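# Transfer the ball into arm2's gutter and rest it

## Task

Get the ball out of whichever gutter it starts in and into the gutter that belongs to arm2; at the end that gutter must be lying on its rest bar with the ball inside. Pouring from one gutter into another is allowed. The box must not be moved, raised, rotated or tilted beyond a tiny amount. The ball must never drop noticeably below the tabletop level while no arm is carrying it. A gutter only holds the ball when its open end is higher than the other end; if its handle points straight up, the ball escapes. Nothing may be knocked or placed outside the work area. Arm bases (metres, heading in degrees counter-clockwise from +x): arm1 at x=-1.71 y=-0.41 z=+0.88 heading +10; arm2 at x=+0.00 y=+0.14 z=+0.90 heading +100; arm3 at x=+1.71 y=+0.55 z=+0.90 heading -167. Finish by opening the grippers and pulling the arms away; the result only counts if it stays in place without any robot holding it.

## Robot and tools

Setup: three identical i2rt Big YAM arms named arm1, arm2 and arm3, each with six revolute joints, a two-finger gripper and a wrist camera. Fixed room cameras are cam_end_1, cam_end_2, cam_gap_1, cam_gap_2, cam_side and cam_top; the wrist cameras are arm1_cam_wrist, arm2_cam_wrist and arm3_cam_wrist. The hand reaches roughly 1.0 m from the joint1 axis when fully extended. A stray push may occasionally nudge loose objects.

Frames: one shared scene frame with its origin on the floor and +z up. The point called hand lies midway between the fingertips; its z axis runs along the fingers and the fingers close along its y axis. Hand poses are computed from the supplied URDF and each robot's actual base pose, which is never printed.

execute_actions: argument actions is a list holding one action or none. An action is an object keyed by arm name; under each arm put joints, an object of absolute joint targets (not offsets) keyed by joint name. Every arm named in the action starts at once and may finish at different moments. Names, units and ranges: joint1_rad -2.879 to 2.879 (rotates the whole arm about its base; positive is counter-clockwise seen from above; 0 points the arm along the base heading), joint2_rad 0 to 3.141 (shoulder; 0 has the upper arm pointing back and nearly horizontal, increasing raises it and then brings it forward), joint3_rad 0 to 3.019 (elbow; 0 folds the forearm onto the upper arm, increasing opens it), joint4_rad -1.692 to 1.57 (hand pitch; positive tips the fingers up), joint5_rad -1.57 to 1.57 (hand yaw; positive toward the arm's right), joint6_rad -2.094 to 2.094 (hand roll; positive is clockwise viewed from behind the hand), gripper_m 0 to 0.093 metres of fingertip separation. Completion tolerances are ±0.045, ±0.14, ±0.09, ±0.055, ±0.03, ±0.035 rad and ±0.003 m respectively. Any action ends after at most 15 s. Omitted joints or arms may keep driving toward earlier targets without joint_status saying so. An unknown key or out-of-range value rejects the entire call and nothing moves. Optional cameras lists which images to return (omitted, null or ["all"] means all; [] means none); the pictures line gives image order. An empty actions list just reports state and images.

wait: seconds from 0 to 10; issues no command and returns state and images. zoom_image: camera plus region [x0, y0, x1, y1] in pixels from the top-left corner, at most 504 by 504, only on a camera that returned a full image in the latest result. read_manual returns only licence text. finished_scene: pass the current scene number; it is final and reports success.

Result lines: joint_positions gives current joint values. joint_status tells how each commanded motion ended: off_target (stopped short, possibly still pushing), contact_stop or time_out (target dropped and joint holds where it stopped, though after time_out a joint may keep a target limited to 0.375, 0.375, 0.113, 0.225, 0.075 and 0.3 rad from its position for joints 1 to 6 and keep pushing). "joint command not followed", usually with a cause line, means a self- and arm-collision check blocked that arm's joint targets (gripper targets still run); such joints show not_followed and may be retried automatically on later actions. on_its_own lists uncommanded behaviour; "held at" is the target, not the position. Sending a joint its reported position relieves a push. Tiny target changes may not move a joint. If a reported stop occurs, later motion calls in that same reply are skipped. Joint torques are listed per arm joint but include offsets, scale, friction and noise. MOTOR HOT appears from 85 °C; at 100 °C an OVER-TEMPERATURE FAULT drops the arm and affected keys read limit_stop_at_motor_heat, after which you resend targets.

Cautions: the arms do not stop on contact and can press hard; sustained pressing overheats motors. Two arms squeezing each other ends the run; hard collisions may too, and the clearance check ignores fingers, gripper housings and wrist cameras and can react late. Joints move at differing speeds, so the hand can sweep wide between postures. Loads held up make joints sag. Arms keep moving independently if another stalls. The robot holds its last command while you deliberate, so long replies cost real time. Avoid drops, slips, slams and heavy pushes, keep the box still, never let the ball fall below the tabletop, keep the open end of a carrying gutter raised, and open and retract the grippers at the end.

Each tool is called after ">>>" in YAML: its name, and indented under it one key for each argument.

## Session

>>> execute_actions:
  actions: []

Scene clock: 0.00 s.
Joint torques (N m, as the arm reports them, + toward a larger angle): no reading
arm1.joint_positions: joint1_rad=-0.019 joint2_rad=+0.339 joint3_rad=+1.325 joint4_rad=-1.388 joint5_rad=+0.068 joint6_rad=-0.065 gripper_m=+0.095
arm1.joint_status: not commanded
arm1.hand: x=-1.5927 y=-0.4079 z=+1.4225 quat_wxyz=(-0.554, +0.073, -0.829, -0.001) (m; scene frame)
arm2.joint_positions: joint1_rad=+0.425 joint2_rad=+0.377 joint3_rad=+1.539 joint4_rad=-1.254 joint5_rad=+0.206 joint6_rad=+0.079 gripper_m=+0.095
arm2.joint_status: not commanded
arm2.hand: x=-0.0251 y=+0.2417 z=+1.5612 quat_wxyz=(-0.353, +0.607, -0.430, -0.568) (m; scene frame)
arm3.joint_positions: joint1_rad=+0.666 joint2_rad=+0.610 joint3_rad=+1.508 joint4_rad=-1.336 joint5_rad=+0.253 joint6_rad=+0.707 gripper_m=+0.094
arm3.joint_status: not commanded
arm3.hand: x=+1.5525 y=+0.4127 z=+1.4977 quat_wxyz=(-0.309, -0.839, -0.012, +0.447) (m; scene frame)
pictures: arm1_cam_wrist, arm2_cam_wrist, arm3_cam_wrist, cam_end_1, cam_end_2, cam_gap_1, cam_gap_2, cam_side, cam_top
Images, in order (width x height): arm1_cam_wrist 504x504, arm2_cam_wrist 504x504, arm3_cam_wrist 504x504, cam_end_1 896x504, cam_end_2 896x504, cam_gap_1 896x504, cam_gap_2 896x504, cam_side 896x504, cam_top 896x504.

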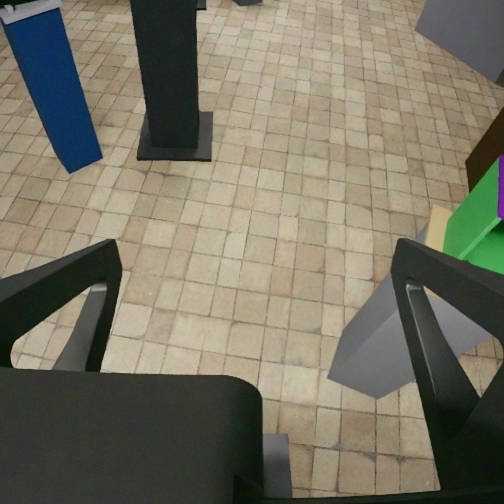

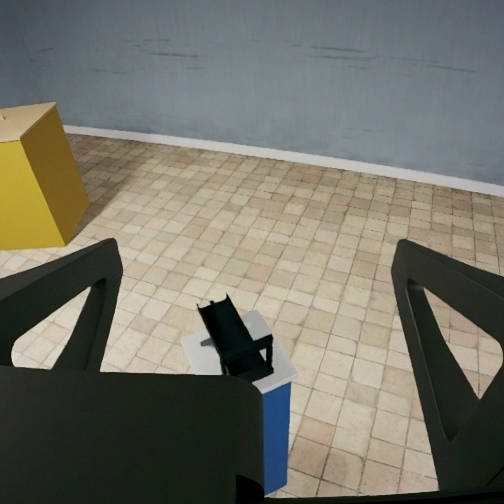

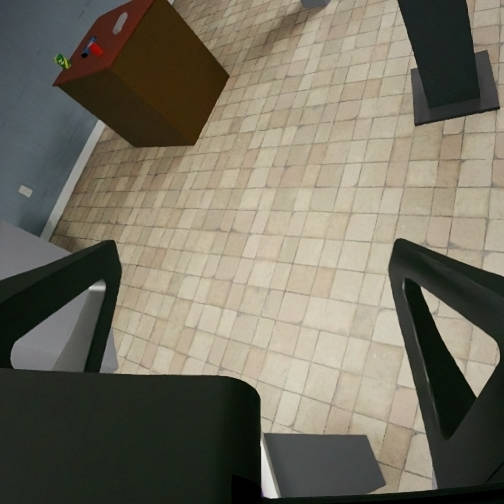

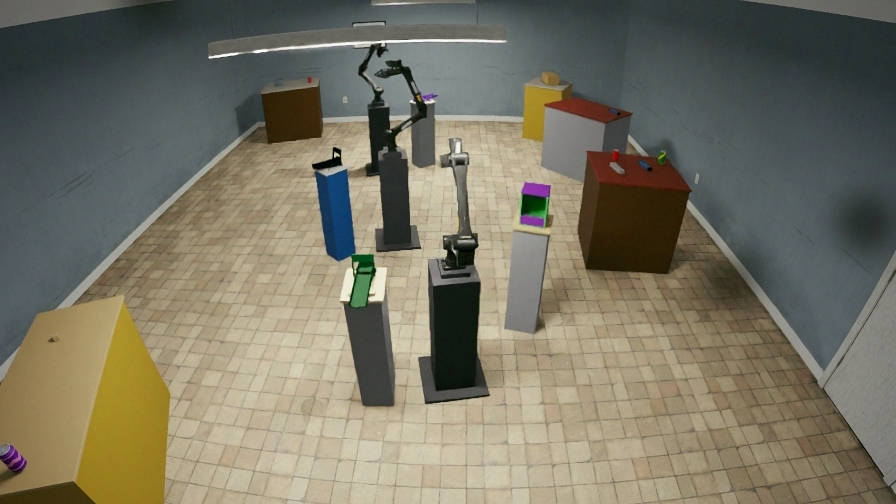

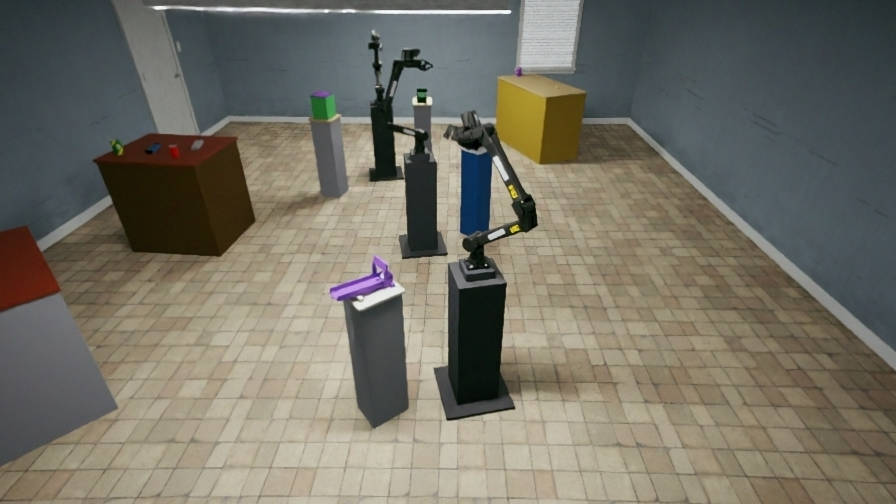

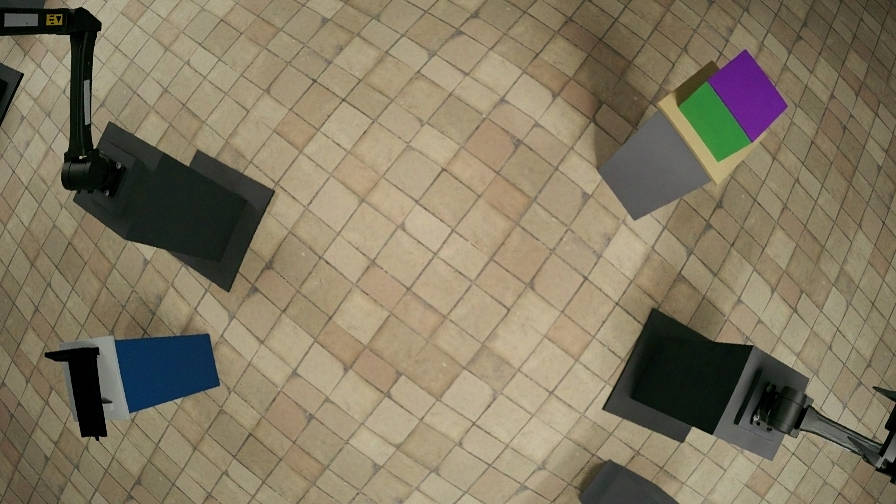

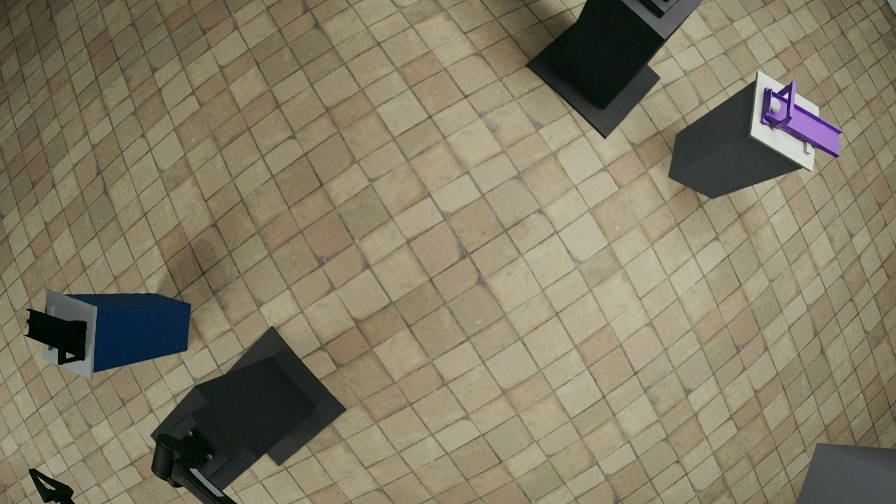

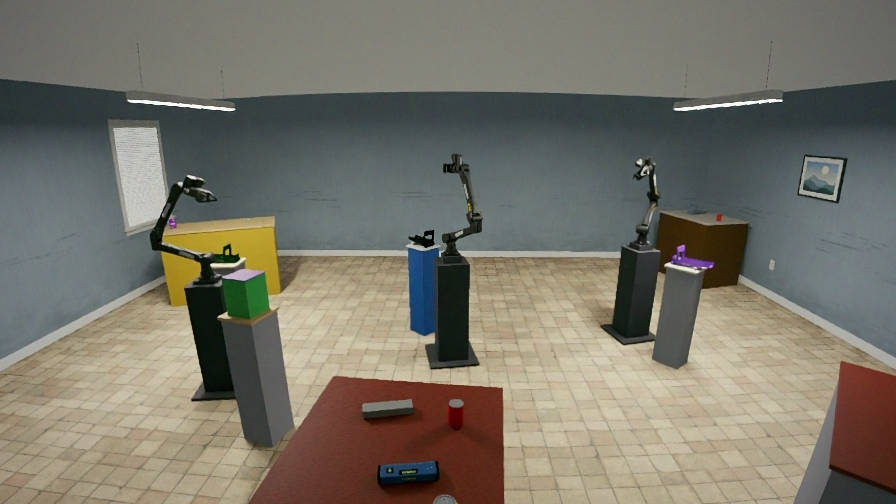

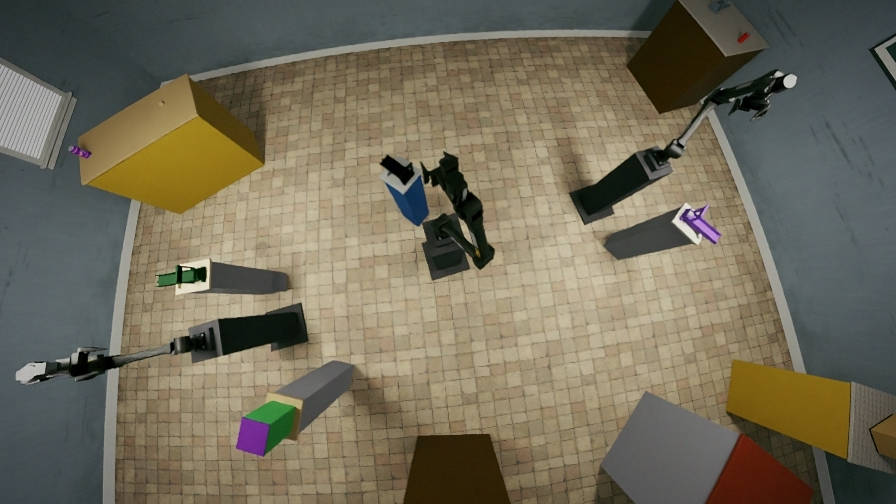

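>>> execute_actions:
  actions:
    - {"arm3":{"joints":{"joint1_rad":1.75,"joint2_rad":1.6,"joint3_rad":2.0,"joint4_rad":-1.65,"joint5_rad":0,"joint6_rad":0}},"arm2":{"joints":{"joint1_rad":0.37,"joint2_rad":1.5,"joint3_rad":1.9,"joint4_rad":-1.65,"joint5_rad":0,"joint6_rad":0}}}
  cameras: ["arm2_cam_wrist","arm3_cam_wrist","cam_side"]

>>> zoom_image:
  camera: "cam_side"
  region: [390, 170, 480, 270]

>>> zoom_image:
  camera: "cam_side"
  region: [650, 190, 740, 290]

Scene clock: 7.93 s.
Joint torques (N m, as the arm reports them, + toward a larger angle): arm1=[0.42 6.2  8.59 2.43 0.06 0.08] | arm2=[  0.18 -15.81  10.44   0.27  -0.26  -0.15] | arm3=[ -1.21 -12.07  14.05   0.46  -0.13  -0.15]
arm1.joint_positions: joint1_rad=-0.019 joint2_rad=+0.339 joint3_rad=+1.325 joint4_rad=-1.388 joint5_rad=+0.068 joint6_rad=-0.065 gripper_m=+0.095
arm1.joint_status: not commanded
arm1.hand: x=-1.5927 y=-0.4079 z=+1.4225 quat_wxyz=(-0.554, +0.073, -0.829, -0.001) (m; scene frame)
arm2.joint_positions: joint1_rad=+0.377 joint2_rad=+1.523 joint3_rad=+1.881 joint4_rad=-1.642 joint5_rad=+0.003 joint6_rad=+0.008 gripper_m=+0.095
arm2.joint_status: all done
arm2.hand: x=-0.2662 y=+0.5692 z=+1.3035 quat_wxyz=(-0.065, +0.864, -0.484, -0.118) (m; scene frame)
arm3.joint_positions: joint1_rad=+1.757 joint2_rad=+1.610 joint3_rad=+1.969 joint4_rad=-1.640 joint5_rad=+0.002 joint6_rad=+0.009 gripper_m=+0.094
arm3.joint_status: all done
arm3.hand: x=+1.9302 y=+0.0597 z=+1.3022 quat_wxyz=(-0.121, -0.543, -0.827, +0.079) (m; scene frame)
pictures: arm2_cam_wrist, arm3_cam_wrist, cam_side
Images, in order (width x height): arm2_cam_wrist 504x504, arm3_cam_wrist 504x504, cam_side 896x504.

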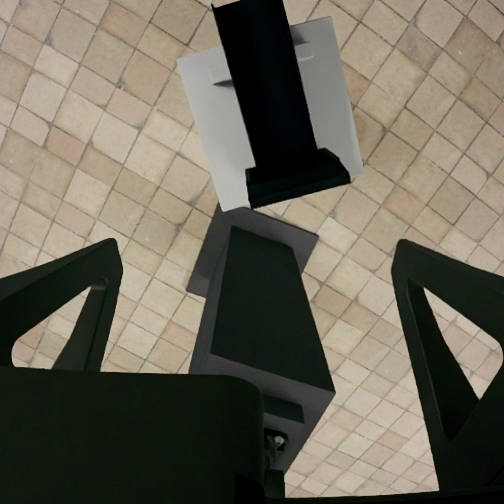

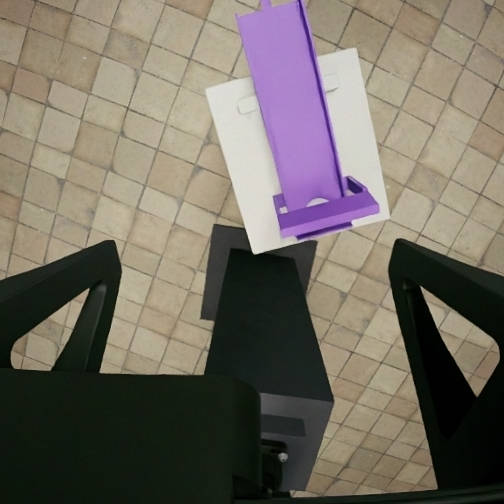

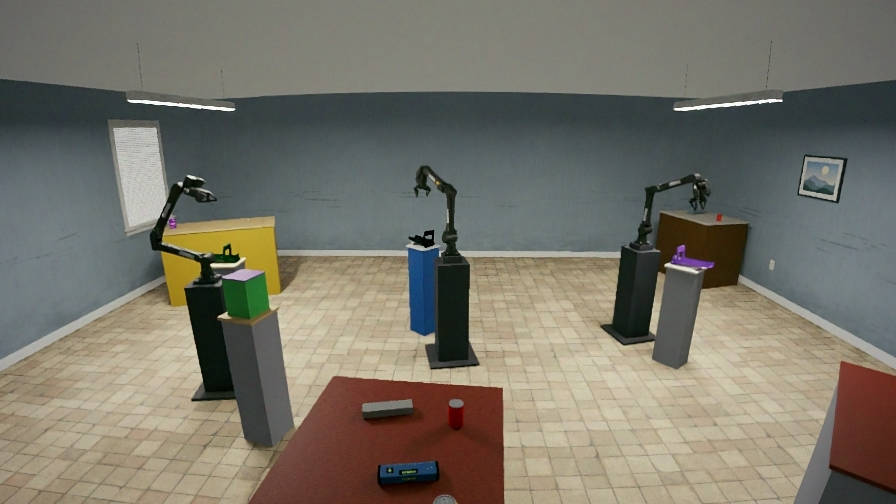

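Region (390, 170, 480, 270) of cam_side's 896x504 image, scaled by 5.040, with more detail than that image has; it fills the left 454 columns of this view, and the rest is white.

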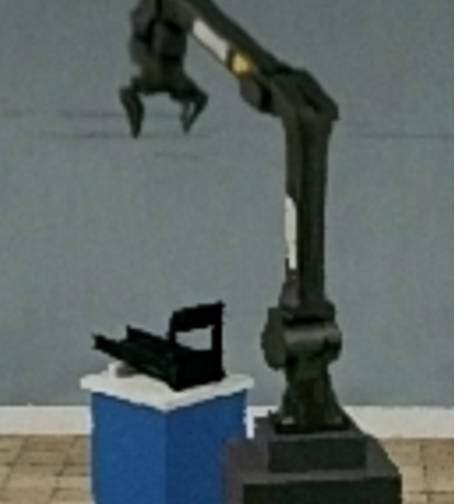

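Region (650, 190, 740, 290) of cam_side's 896x504 image, scaled by 5.040, with more detail than that image has; it fills the left 454 columns of this view, and the rest is white.

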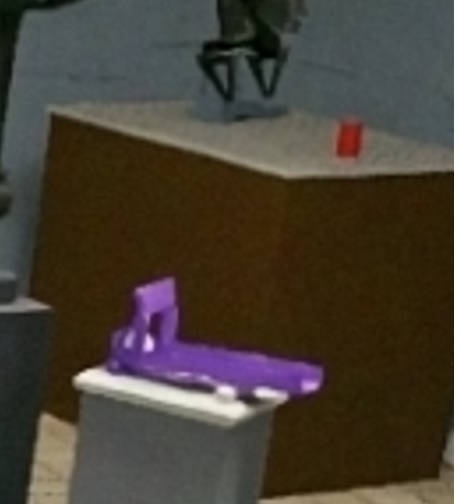

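>>> execute_actions:
  actions:
    - {"arm3":{"joints":{"joint1_rad":1.552,"joint2_rad":1.47,"joint3_rad":1.285,"joint4_rad":-1.155,"joint5_rad":-0.085,"joint6_rad":1.175}},"arm2":{"joints":{"joint1_rad":0.238,"joint2_rad":1.47,"joint3_rad":1.285,"joint4_rad":-1.155,"joint5_rad":-0.075,"joint6_rad":1.225}}}
  cameras: ["arm2_cam_wrist","arm3_cam_wrist","cam_side"]

>>> zoom_image:
  camera: "cam_side"
  region: [390, 170, 480, 270]

>>> zoom_image:
  camera: "cam_side"
  region: [650, 190, 740, 290]

Scene clock: 29.27 s.
Joint torques (N m, as the arm reports them, + toward a larger angle): arm1=[0.45 6.18 8.59 2.44 0.06 0.08] | arm2=[  1.64 -12.83   8.87   1.04  -0.22  -0.01] | arm3=[ -0.06 -10.72  12.35   1.12  -0.19   0.01]
arm1.joint_positions: joint1_rad=-0.019 joint2_rad=+0.339 joint3_rad=+1.325 joint4_rad=-1.388 joint5_rad=+0.068 joint6_rad=-0.065 gripper_m=+0.095
arm1.joint_status: not commanded
arm1.hand: x=-1.5927 y=-0.4079 z=+1.4225 quat_wxyz=(-0.554, +0.073, -0.829, -0.001) (m; scene frame)
arm2.joint_positions: joint1_rad=+0.227 joint2_rad=+1.468 joint3_rad=+1.288 joint4_rad=-1.169 joint5_rad=-0.072 joint6_rad=+1.217 gripper_m=+0.095
arm2.joint_status: all done
arm2.hand: x=-0.2029 y=+0.5784 z=+1.1001 quat_wxyz=(+0.039, +0.373, -0.921, -0.101) (m; scene frame)
arm3.joint_positions: joint1_rad=+1.545 joint2_rad=+1.482 joint3_rad=+1.272 joint4_rad=-1.170 joint5_rad=-0.081 joint6_rad=+1.166 gripper_m=+0.094
arm3.joint_status: all done
arm3.hand: x=+1.8257 y=+0.0832 z=+1.0909 quat_wxyz=(-0.099, -0.947, -0.303, -0.031) (m; scene frame)
pictures: arm2_cam_wrist, arm3_cam_wrist, cam_side
Images, in order (width x height): arm2_cam_wrist 504x504, arm3_cam_wrist 504x504, cam_side 896x504.

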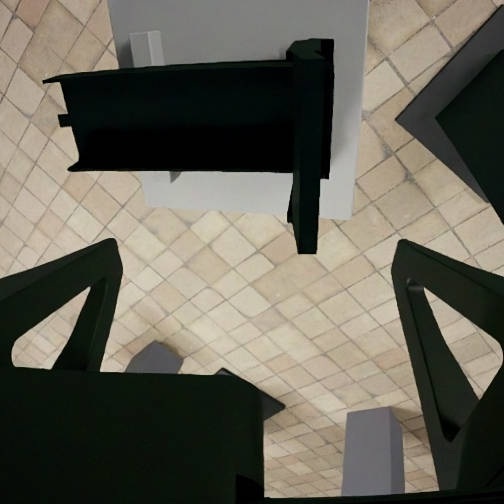

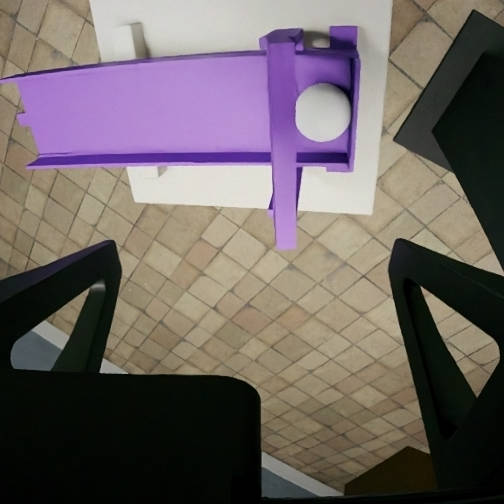

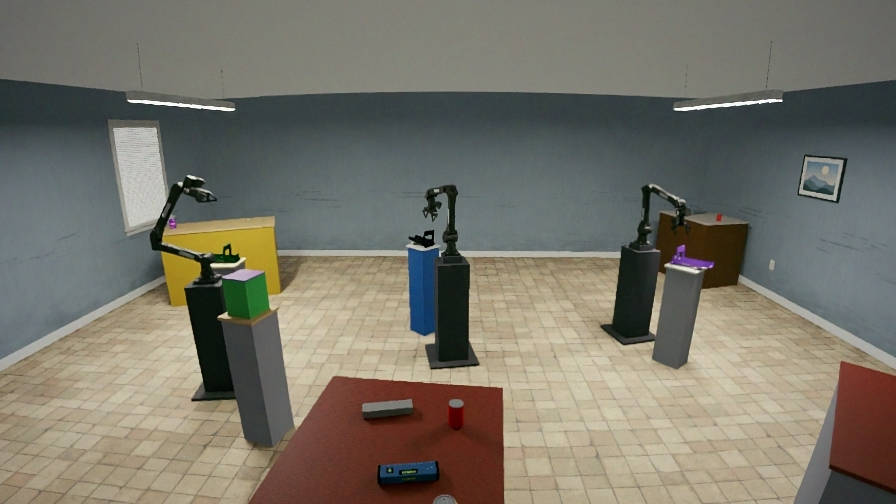

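Region (390, 170, 480, 270) of cam_side's 896x504 image, scaled by 5.040, with more detail than that image has; it fills the left 454 columns of this view, and the rest is white.

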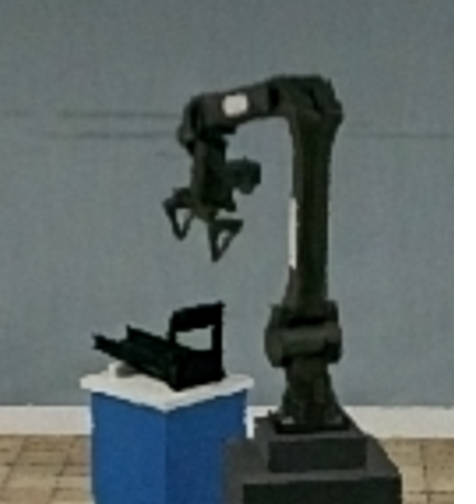

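Region (650, 190, 740, 290) of cam_side's 896x504 image, scaled by 5.040, with more detail than that image has; it fills the left 454 columns of this view, and the rest is white.

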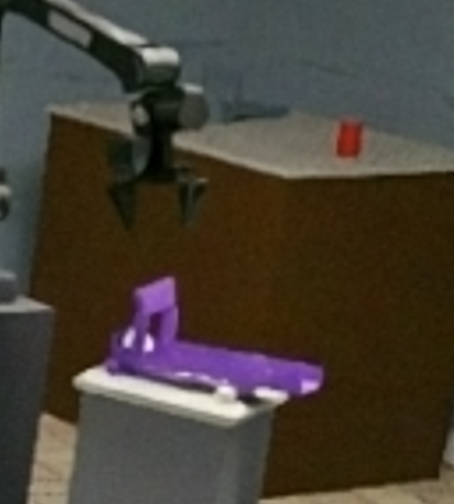

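>>> execute_actions:
  actions:
    - {"arm3":{"joints":{"joint1_rad":1.572,"joint2_rad":1.58,"joint3_rad":1.11,"joint4_rad":-0.865}},"arm2":{"joints":{"joint1_rad":0.252,"joint2_rad":1.555,"joint3_rad":1.05,"joint4_rad":-0.85}}}
  cameras: ["arm2_cam_wrist","arm3_cam_wrist","cam_side"]

>>> zoom_image:
  camera: "cam_side"
  region: [390, 170, 480, 270]

>>> zoom_image:
  camera: "cam_side"
  region: [650, 190, 740, 290]

Scene clock: 46.90 s.
Joint torques (N m, as the arm reports them, + toward a larger angle): arm1=[0.45 6.21 8.58 2.44 0.06 0.07] | arm2=[  1.26 -13.34   8.53   1.02  -0.22  -0.01] | arm3=[ -0.07 -11.06  11.87   1.05  -0.2    0.04]
arm1.joint_positions: joint1_rad=-0.019 joint2_rad=+0.339 joint3_rad=+1.325 joint4_rad=-1.388 joint5_rad=+0.068 joint6_rad=-0.065 gripper_m=+0.095
arm1.joint_status: not commanded
arm1.hand: x=-1.5927 y=-0.4079 z=+1.4225 quat_wxyz=(-0.554, +0.073, -0.829, -0.001) (m; scene frame)
arm2.joint_positions: joint1_rad=+0.243 joint2_rad=+1.562 joint3_rad=+1.043 joint4_rad=-0.863 joint5_rad=-0.073 joint6_rad=+1.218 gripper_m=+0.095
arm2.joint_status: all done
arm2.hand: x=-0.2024 y=+0.5589 z=+0.9734 quat_wxyz=(+0.039, +0.380, -0.920, -0.085) (m; scene frame)
arm3.joint_positions: joint1_rad=+1.566 joint2_rad=+1.598 joint3_rad=+1.092 joint4_rad=-0.879 joint5_rad=-0.081 joint6_rad=+1.167 gripper_m=+0.094
arm3.joint_status: all done
arm3.hand: x=+1.8359 y=+0.0825 z=+0.9784 quat_wxyz=(-0.096, -0.945, -0.312, -0.032) (m; scene frame)
pictures: arm2_cam_wrist, arm3_cam_wrist, cam_side
Images, in order (width x height): arm2_cam_wrist 504x504, arm3_cam_wrist 504x504, cam_side 896x504.

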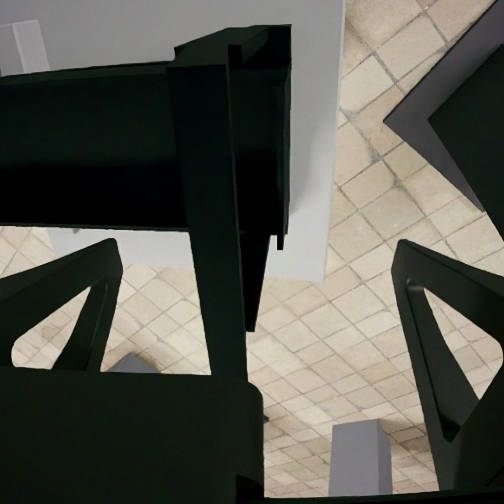

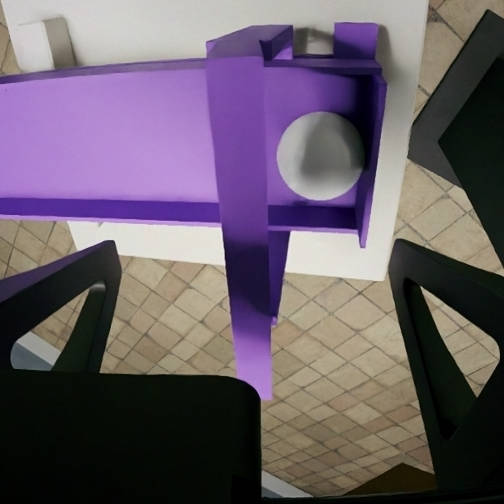

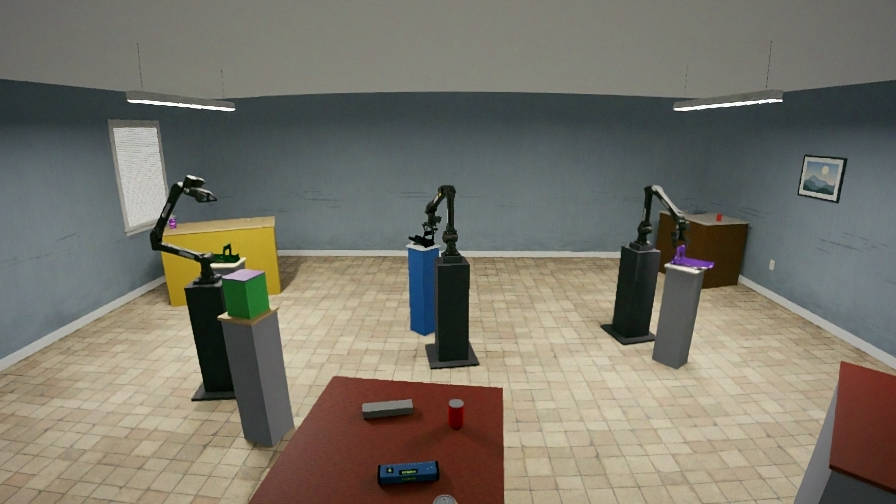

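Region (390, 170, 480, 270) of cam_side's 896x504 image, scaled by 5.040, with more detail than that image has; it fills the left 454 columns of this view, and the rest is white.

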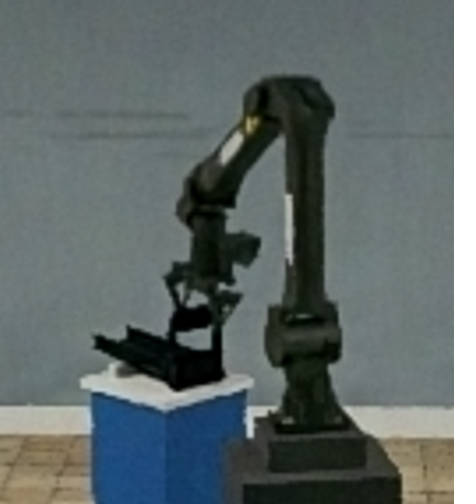

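Region (650, 190, 740, 290) of cam_side's 896x504 image, scaled by 5.040, with more detail than that image has; it fills the left 454 columns of this view, and the rest is white.

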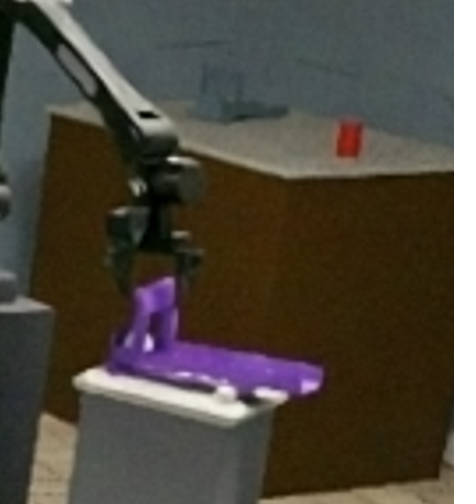

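>>> execute_actions:
  actions:
    - {"arm3":{"joints":{"joint2_rad":1.63}}}
  cameras: []

>>> execute_actions:
  actions:
    - {"arm3":{"joints":{"gripper_m":0.0}},"arm2":{"joints":{"gripper_m":0.0}}}
  cameras: ["arm2_cam_wrist","arm3_cam_wrist","cam_side"]

>>> zoom_image:
  camera: "cam_side"
  region: [390, 170, 480, 270]

>>> zoom_image:
  camera: "cam_side"
  region: [650, 190, 740, 290]

Scene clock: 53.67 s.
Joint torques (N m, as the arm reports them, + toward a larger angle): arm1=[0.41 6.19 8.6  2.44 0.06 0.07] | arm2=[  1.55 -13.9    8.67   0.88  -0.24  -0.03] | arm3=[-0.06 -9.71 11.72  1.02 -0.2   0.03]
arm1.joint_positions: joint1_rad=-0.019 joint2_rad=+0.339 joint3_rad=+1.325 joint4_rad=-1.388 joint5_rad=+0.068 joint6_rad=-0.065 gripper_m=+0.095
arm1.joint_status: not commanded
arm1.hand: x=-1.5927 y=-0.4079 z=+1.4225 quat_wxyz=(-0.554, +0.073, -0.829, -0.001) (m; scene frame)
arm2.joint_positions: joint1_rad=+0.243 joint2_rad=+1.562 joint3_rad=+1.043 joint4_rad=-0.863 joint5_rad=-0.073 joint6_rad=+1.218 gripper_m=+0.095
arm2.joint_status: not commanded
arm2.hand: x=-0.2024 y=+0.5589 z=+0.9734 quat_wxyz=(+0.039, +0.380, -0.920, -0.085) (m; scene frame)
arm3.joint_positions: joint1_rad=+1.566 joint2_rad=+1.616 joint3_rad=+1.092 joint4_rad=-0.879 joint5_rad=-0.081 joint6_rad=+1.167 gripper_m=+0.094
arm3.joint_status: all done
arm3.hand: x=+1.8357 y=+0.0834 z=+0.9704 quat_wxyz=(-0.087, -0.946, -0.312, -0.033) (m; scene frame)
pictures: none
No camera images: the call's "cameras" was empty. Leave "cameras" out to get every camera's image.

Scene clock: 54.40 s.
Joint torques (N m, as the arm reports them, + toward a larger angle): arm1=[0.44 6.18 8.59 2.43 0.05 0.08] | arm2=[  1.45 -13.81   8.57   0.6   -0.07  -0.05] | arm3=[-0.63 -9.8  11.69  0.86 -0.05  0.02]
arm1.joint_positions: joint1_rad=-0.019 joint2_rad=+0.339 joint3_rad=+1.325 joint4_rad=-1.388 joint5_rad=+0.068 joint6_rad=-0.065 gripper_m=+0.095
arm1.joint_status: not commanded
arm1.hand: x=-1.5927 y=-0.4079 z=+1.4225 quat_wxyz=(-0.554, +0.073, -0.829, -0.001) (m; scene frame)
arm2.joint_positions: joint1_rad=+0.243 joint2_rad=+1.561 joint3_rad=+1.043 joint4_rad=-0.853 joint5_rad=-0.076 joint6_rad=+1.218 gripper_m=+0.012
arm2.joint_status: gripper_m off_target (ended at +0.012, target +0.000)
arm2.hand: x=-0.2041 y=+0.5607 z=+0.9742 quat_wxyz=(+0.041, +0.380, -0.920, -0.090) (m; scene frame)
arm3.joint_positions: joint1_rad=+1.566 joint2_rad=+1.616 joint3_rad=+1.092 joint4_rad=-0.874 joint5_rad=-0.086 joint6_rad=+1.168 gripper_m=+0.011
arm3.joint_status: gripper_m off_target (ended at +0.011, target +0.000)
arm3.hand: x=+1.8369 y=+0.0824 z=+0.9707 quat_wxyz=(-0.090, -0.945, -0.312, -0.035) (m; scene frame)
pictures: arm2_cam_wrist, arm3_cam_wrist, cam_side
Images, in order (width x height): arm2_cam_wrist 504x504, arm3_cam_wrist 504x504, cam_side 896x504.

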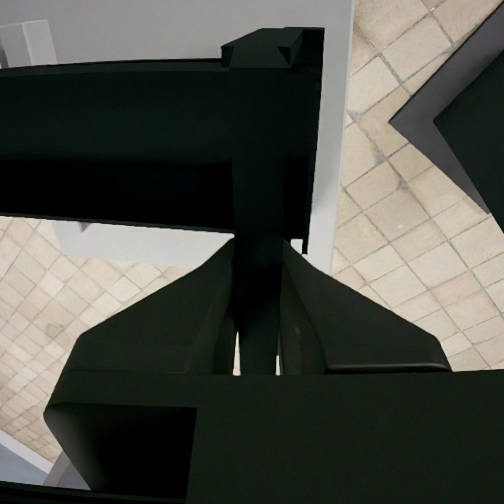

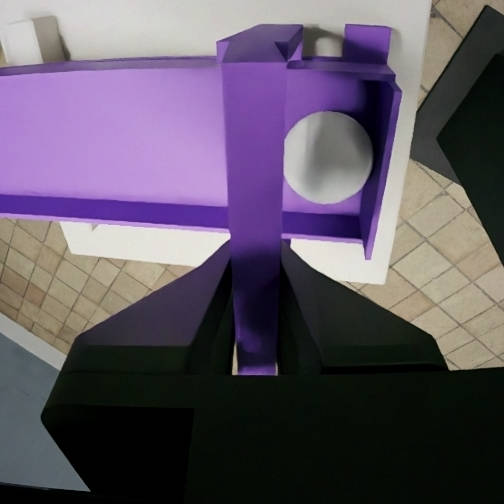

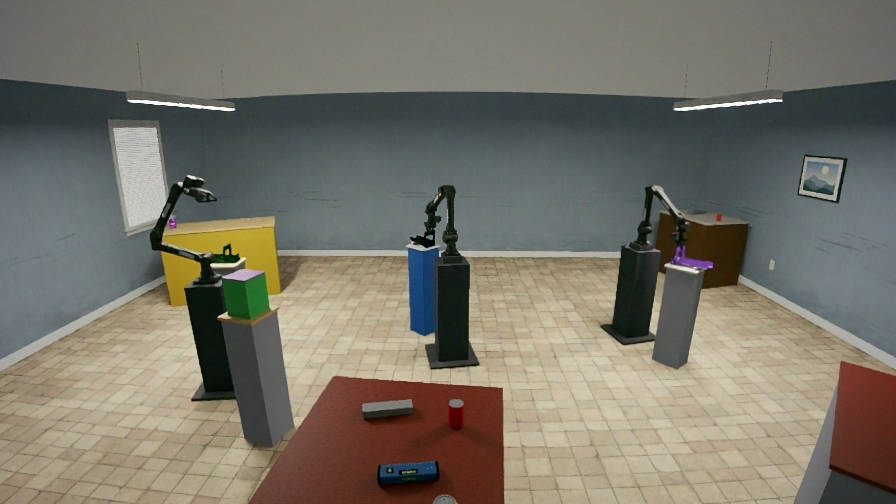

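Region (390, 170, 480, 270) of cam_side's 896x504 image, scaled by 5.040, with more detail than that image has; it fills the left 454 columns of this view, and the rest is white.

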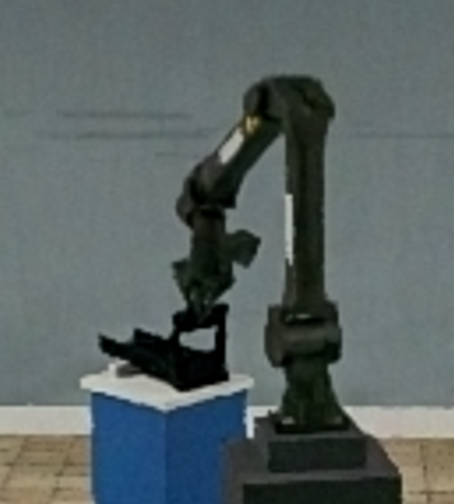

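Region (650, 190, 740, 290) of cam_side's 896x504 image, scaled by 5.040, with more detail than that image has; it fills the left 454 columns of this view, and the rest is white.

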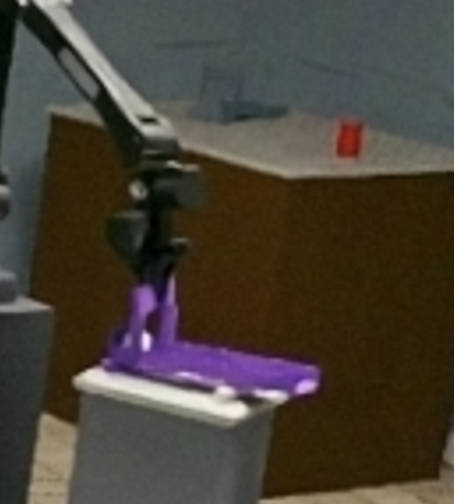

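>>> execute_actions:
  actions:
    - {"arm3":{"joints":{"joint2_rad":1.5,"joint3_rad":1.33}},"arm2":{"joints":{"joint2_rad":1.48,"joint3_rad":1.3}}}
  cameras: ["arm3_cam_wrist"]

>>> execute_actions:
  actions:
    - {"arm3":{"joints":{"joint4_rad":-0.96,"joint1_rad":0.85}},"arm2":{"joints":{"joint1_rad":-1.5,"joint4_rad":-1.0,"joint5_rad":0,"joint6_rad":1.575}}}
  cameras: ["arm3_cam_wrist","cam_side","cam_top"]

Scene clock: 65.23 s.
Joint torques (N m, as the arm reports them, + toward a larger angle): arm1=[0.41 6.18 8.59 2.43 0.06 0.07] | arm2=[  1.39 -15.5   13.62   1.24  -0.07  -0.05] | arm3=[ -0.09 -11.13  15.5    1.29  -0.02   0.  ]
arm1.joint_positions: joint1_rad=-0.019 joint2_rad=+0.339 joint3_rad=+1.325 joint4_rad=-1.388 joint5_rad=+0.068 joint6_rad=-0.065 gripper_m=+0.095
arm1.joint_status: not commanded
arm1.hand: x=-1.5927 y=-0.4079 z=+1.4225 quat_wxyz=(-0.554, +0.073, -0.829, -0.001) (m; scene frame)
arm2.joint_positions: joint1_rad=+0.243 joint2_rad=+1.498 joint3_rad=+1.249 joint4_rad=-0.859 joint5_rad=-0.076 joint6_rad=+1.218 gripper_m=+0.012
arm2.joint_status: all done
arm2.hand: x=-0.2357 y=+0.6309 z=+1.0924 quat_wxyz=(+0.045, +0.377, -0.899, -0.220) (m; scene frame)
arm3.joint_positions: joint1_rad=+1.566 joint2_rad=+1.507 joint3_rad=+1.290 joint4_rad=-0.874 joint5_rad=-0.086 joint6_rad=+1.169 gripper_m=+0.011
arm3.joint_status: all done
arm3.hand: x=+1.8531 y=+0.0124 z=+1.1104 quat_wxyz=(-0.240, -0.920, -0.310, -0.021) (m; scene frame)
pictures: arm3_cam_wrist
Images, in order (width x height): arm3_cam_wrist 504x504.

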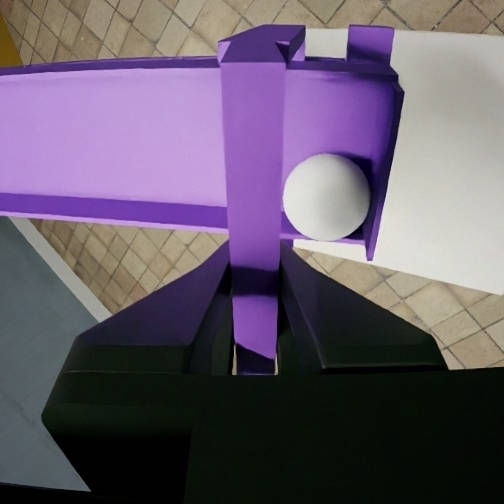

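Scene clock: 67.17 s.
Joint torques (N m, as the arm reports them, + toward a larger angle): arm1=[0.44 6.16 8.59 2.44 0.05 0.07] | arm2=[  0.74 -14.78  13.44   0.61  -0.11  -0.05] | arm3=[  0.19 -11.2   15.43   0.85  -0.22  -0.03]
arm1.joint_positions: joint1_rad=-0.019 joint2_rad=+0.339 joint3_rad=+1.325 joint4_rad=-1.388 joint5_rad=+0.068 joint6_rad=-0.065 gripper_m=+0.095
arm1.joint_status: not commanded
arm1.hand: x=-1.5927 y=-0.4079 z=+1.4225 quat_wxyz=(-0.554, +0.073, -0.829, -0.001) (m; scene frame)
arm2.joint_positions: joint1_rad=-1.506 joint2_rad=+1.498 joint3_rad=+1.249 joint4_rad=-0.998 joint5_rad=+0.001 joint6_rad=+1.569 gripper_m=+0.012
arm2.joint_status: all done
arm2.hand: x=+0.4941 y=+0.2655 z=+1.0892 quat_wxyz=(-0.107, -0.605, -0.779, -0.123) (m; scene frame)
arm3.joint_positions: joint1_rad=+0.841 joint2_rad=+1.507 joint3_rad=+1.290 joint4_rad=-0.958 joint5_rad=-0.080 joint6_rad=+1.171 gripper_m=+0.011
arm3.joint_status: all done
arm3.hand: x=+1.4722 y=+0.0720 z=+1.1016 quat_wxyz=(-0.194, -0.979, +0.040, +0.050) (m; scene frame)
pictures: arm3_cam_wrist, cam_side, cam_top
Images, in order (width x height): arm3_cam_wrist 504x504, cam_side 896x504, cam_top 896x504.

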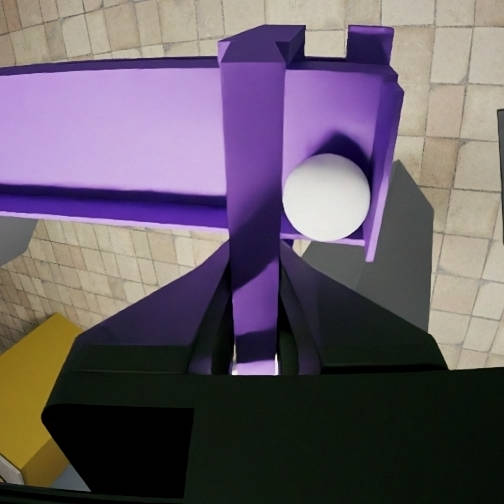

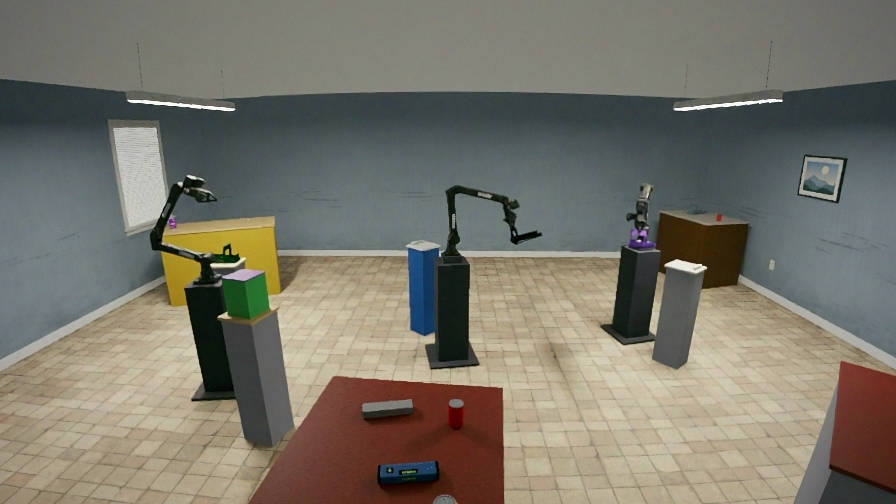

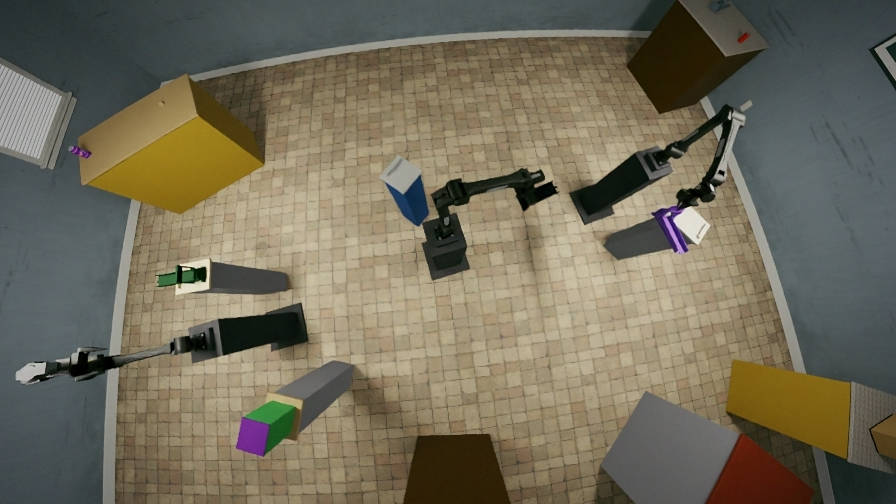

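>>> execute_actions:
  actions:
    - {"arm3":{"joints":{"joint1_rad":0.005}}}
  cameras: ["arm3_cam_wrist"]

>>> execute_actions:
  actions:
    - {"arm3":{"joints":{"joint5_rad":0.0,"joint6_rad":1.575}},"arm2":{"joints":{"joint2_rad":1.9,"joint3_rad":1.57,"joint4_rad":-0.86}}}
  cameras: ["arm3_cam_wrist","cam_side"]

>>> zoom_image:
  camera: "cam_side"
  region: [490, 180, 620, 270]

Scene clock: 73.00 s.
Joint torques (N m, as the arm reports them, + toward a larger angle): arm1=[0.42 6.18 8.58 2.44 0.05 0.08] | arm2=[  0.87 -14.88  13.45   0.53  -0.08  -0.05] | arm3=[  0.24 -11.2   15.38   0.83  -0.22  -0.04]
arm1.joint_positions: joint1_rad=-0.019 joint2_rad=+0.339 joint3_rad=+1.325 joint4_rad=-1.388 joint5_rad=+0.068 joint6_rad=-0.065 gripper_m=+0.095
arm1.joint_status: not commanded
arm1.hand: x=-1.5927 y=-0.4079 z=+1.4225 quat_wxyz=(-0.554, +0.073, -0.829, -0.001) (m; scene frame)
arm2.joint_positions: joint1_rad=-1.506 joint2_rad=+1.498 joint3_rad=+1.249 joint4_rad=-0.998 joint5_rad=+0.001 joint6_rad=+1.569 gripper_m=+0.012
arm2.joint_status: not commanded
arm2.hand: x=+0.4941 y=+0.2655 z=+1.0892 quat_wxyz=(-0.107, -0.605, -0.779, -0.123) (m; scene frame)
arm3.joint_positions: joint1_rad=-0.004 joint2_rad=+1.507 joint3_rad=+1.290 joint4_rad=-0.958 joint5_rad=-0.080 joint6_rad=+1.171 gripper_m=+0.011
arm3.joint_status: all done
arm3.hand: x=+1.1988 y=+0.4132 z=+1.1014 quat_wxyz=(-0.156, -0.876, +0.438, +0.125) (m; scene frame)
pictures: arm3_cam_wrist
Images, in order (width x height): arm3_cam_wrist 504x504.

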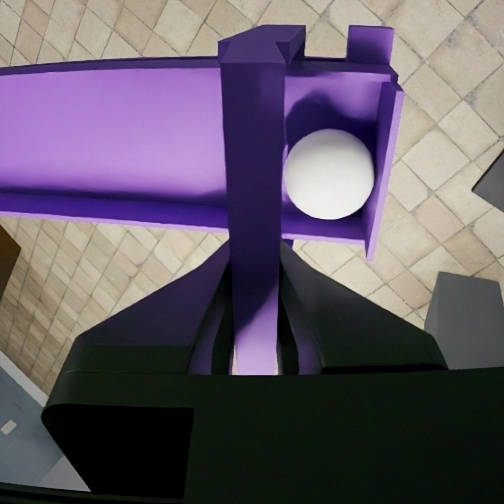

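Scene clock: 74.53 s.
Joint torques (N m, as the arm reports them, + toward a larger angle): arm1=[0.44 6.17 8.59 2.45 0.06 0.08] | arm2=[  0.9  -22.28  13.15   0.84  -0.11  -0.06] | arm3=[  0.05 -10.9   15.38   0.82   0.13  -0.01]
arm1.joint_positions: joint1_rad=-0.019 joint2_rad=+0.339 joint3_rad=+1.325 joint4_rad=-1.388 joint5_rad=+0.068 joint6_rad=-0.065 gripper_m=+0.095
arm1.joint_status: not commanded
arm1.hand: x=-1.5927 y=-0.4079 z=+1.4225 quat_wxyz=(-0.554, +0.073, -0.829, -0.001) (m; scene frame)
arm2.joint_positions: joint1_rad=-1.506 joint2_rad=+1.930 joint3_rad=+1.518 joint4_rad=-0.866 joint5_rad=+0.001 joint6_rad=+1.570 gripper_m=+0.012
arm2.joint_status: all done
arm2.hand: x=+0.6198 y=+0.2951 z=+0.9756 quat_wxyz=(-0.097, -0.607, -0.781, -0.110) (m; scene frame)
arm3.joint_positions: joint1_rad=-0.002 joint2_rad=+1.507 joint3_rad=+1.290 joint4_rad=-0.959 joint5_rad=-0.004 joint6_rad=+1.567 gripper_m=+0.011
arm3.joint_status: all done
arm3.hand: x=+1.1961 y=+0.4251 z=+1.1008 quat_wxyz=(-0.154, -0.770, +0.608, +0.120) (m; scene frame)
pictures: arm3_cam_wrist, cam_side
Images, in order (width x height): arm3_cam_wrist 504x504, cam_side 896x504.

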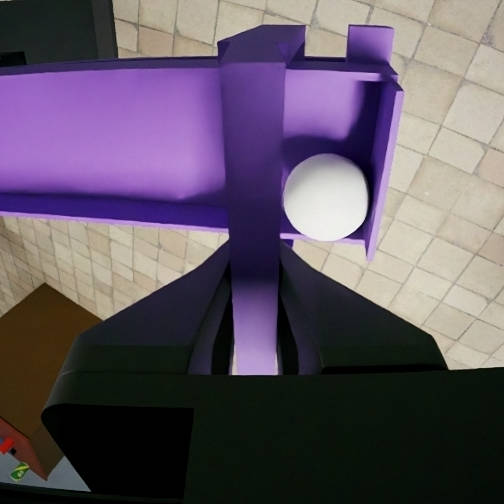

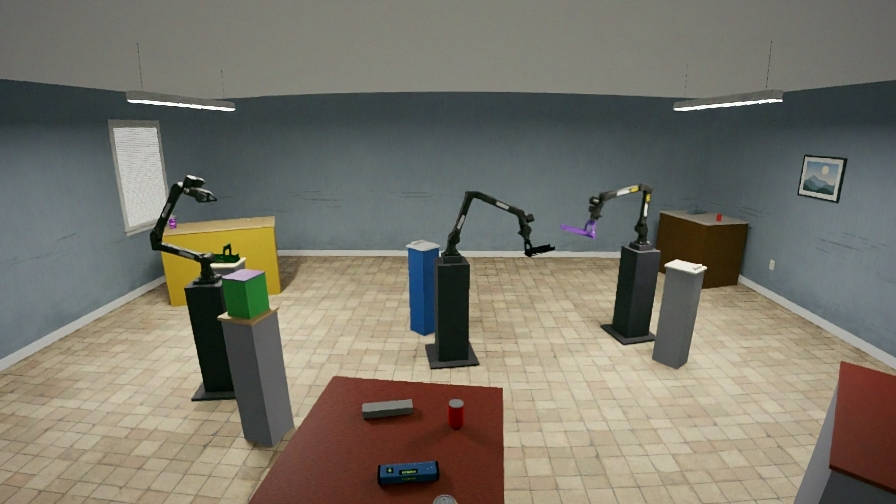

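Region (490, 180, 620, 270) of cam_side's 896x504 image, scaled by 3.877, with more detail than that image has; it fills the top 349 rows of this view, and the rest is white.

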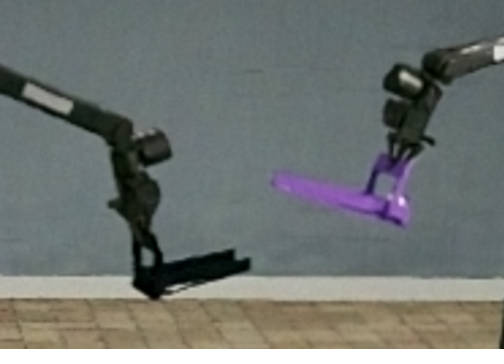

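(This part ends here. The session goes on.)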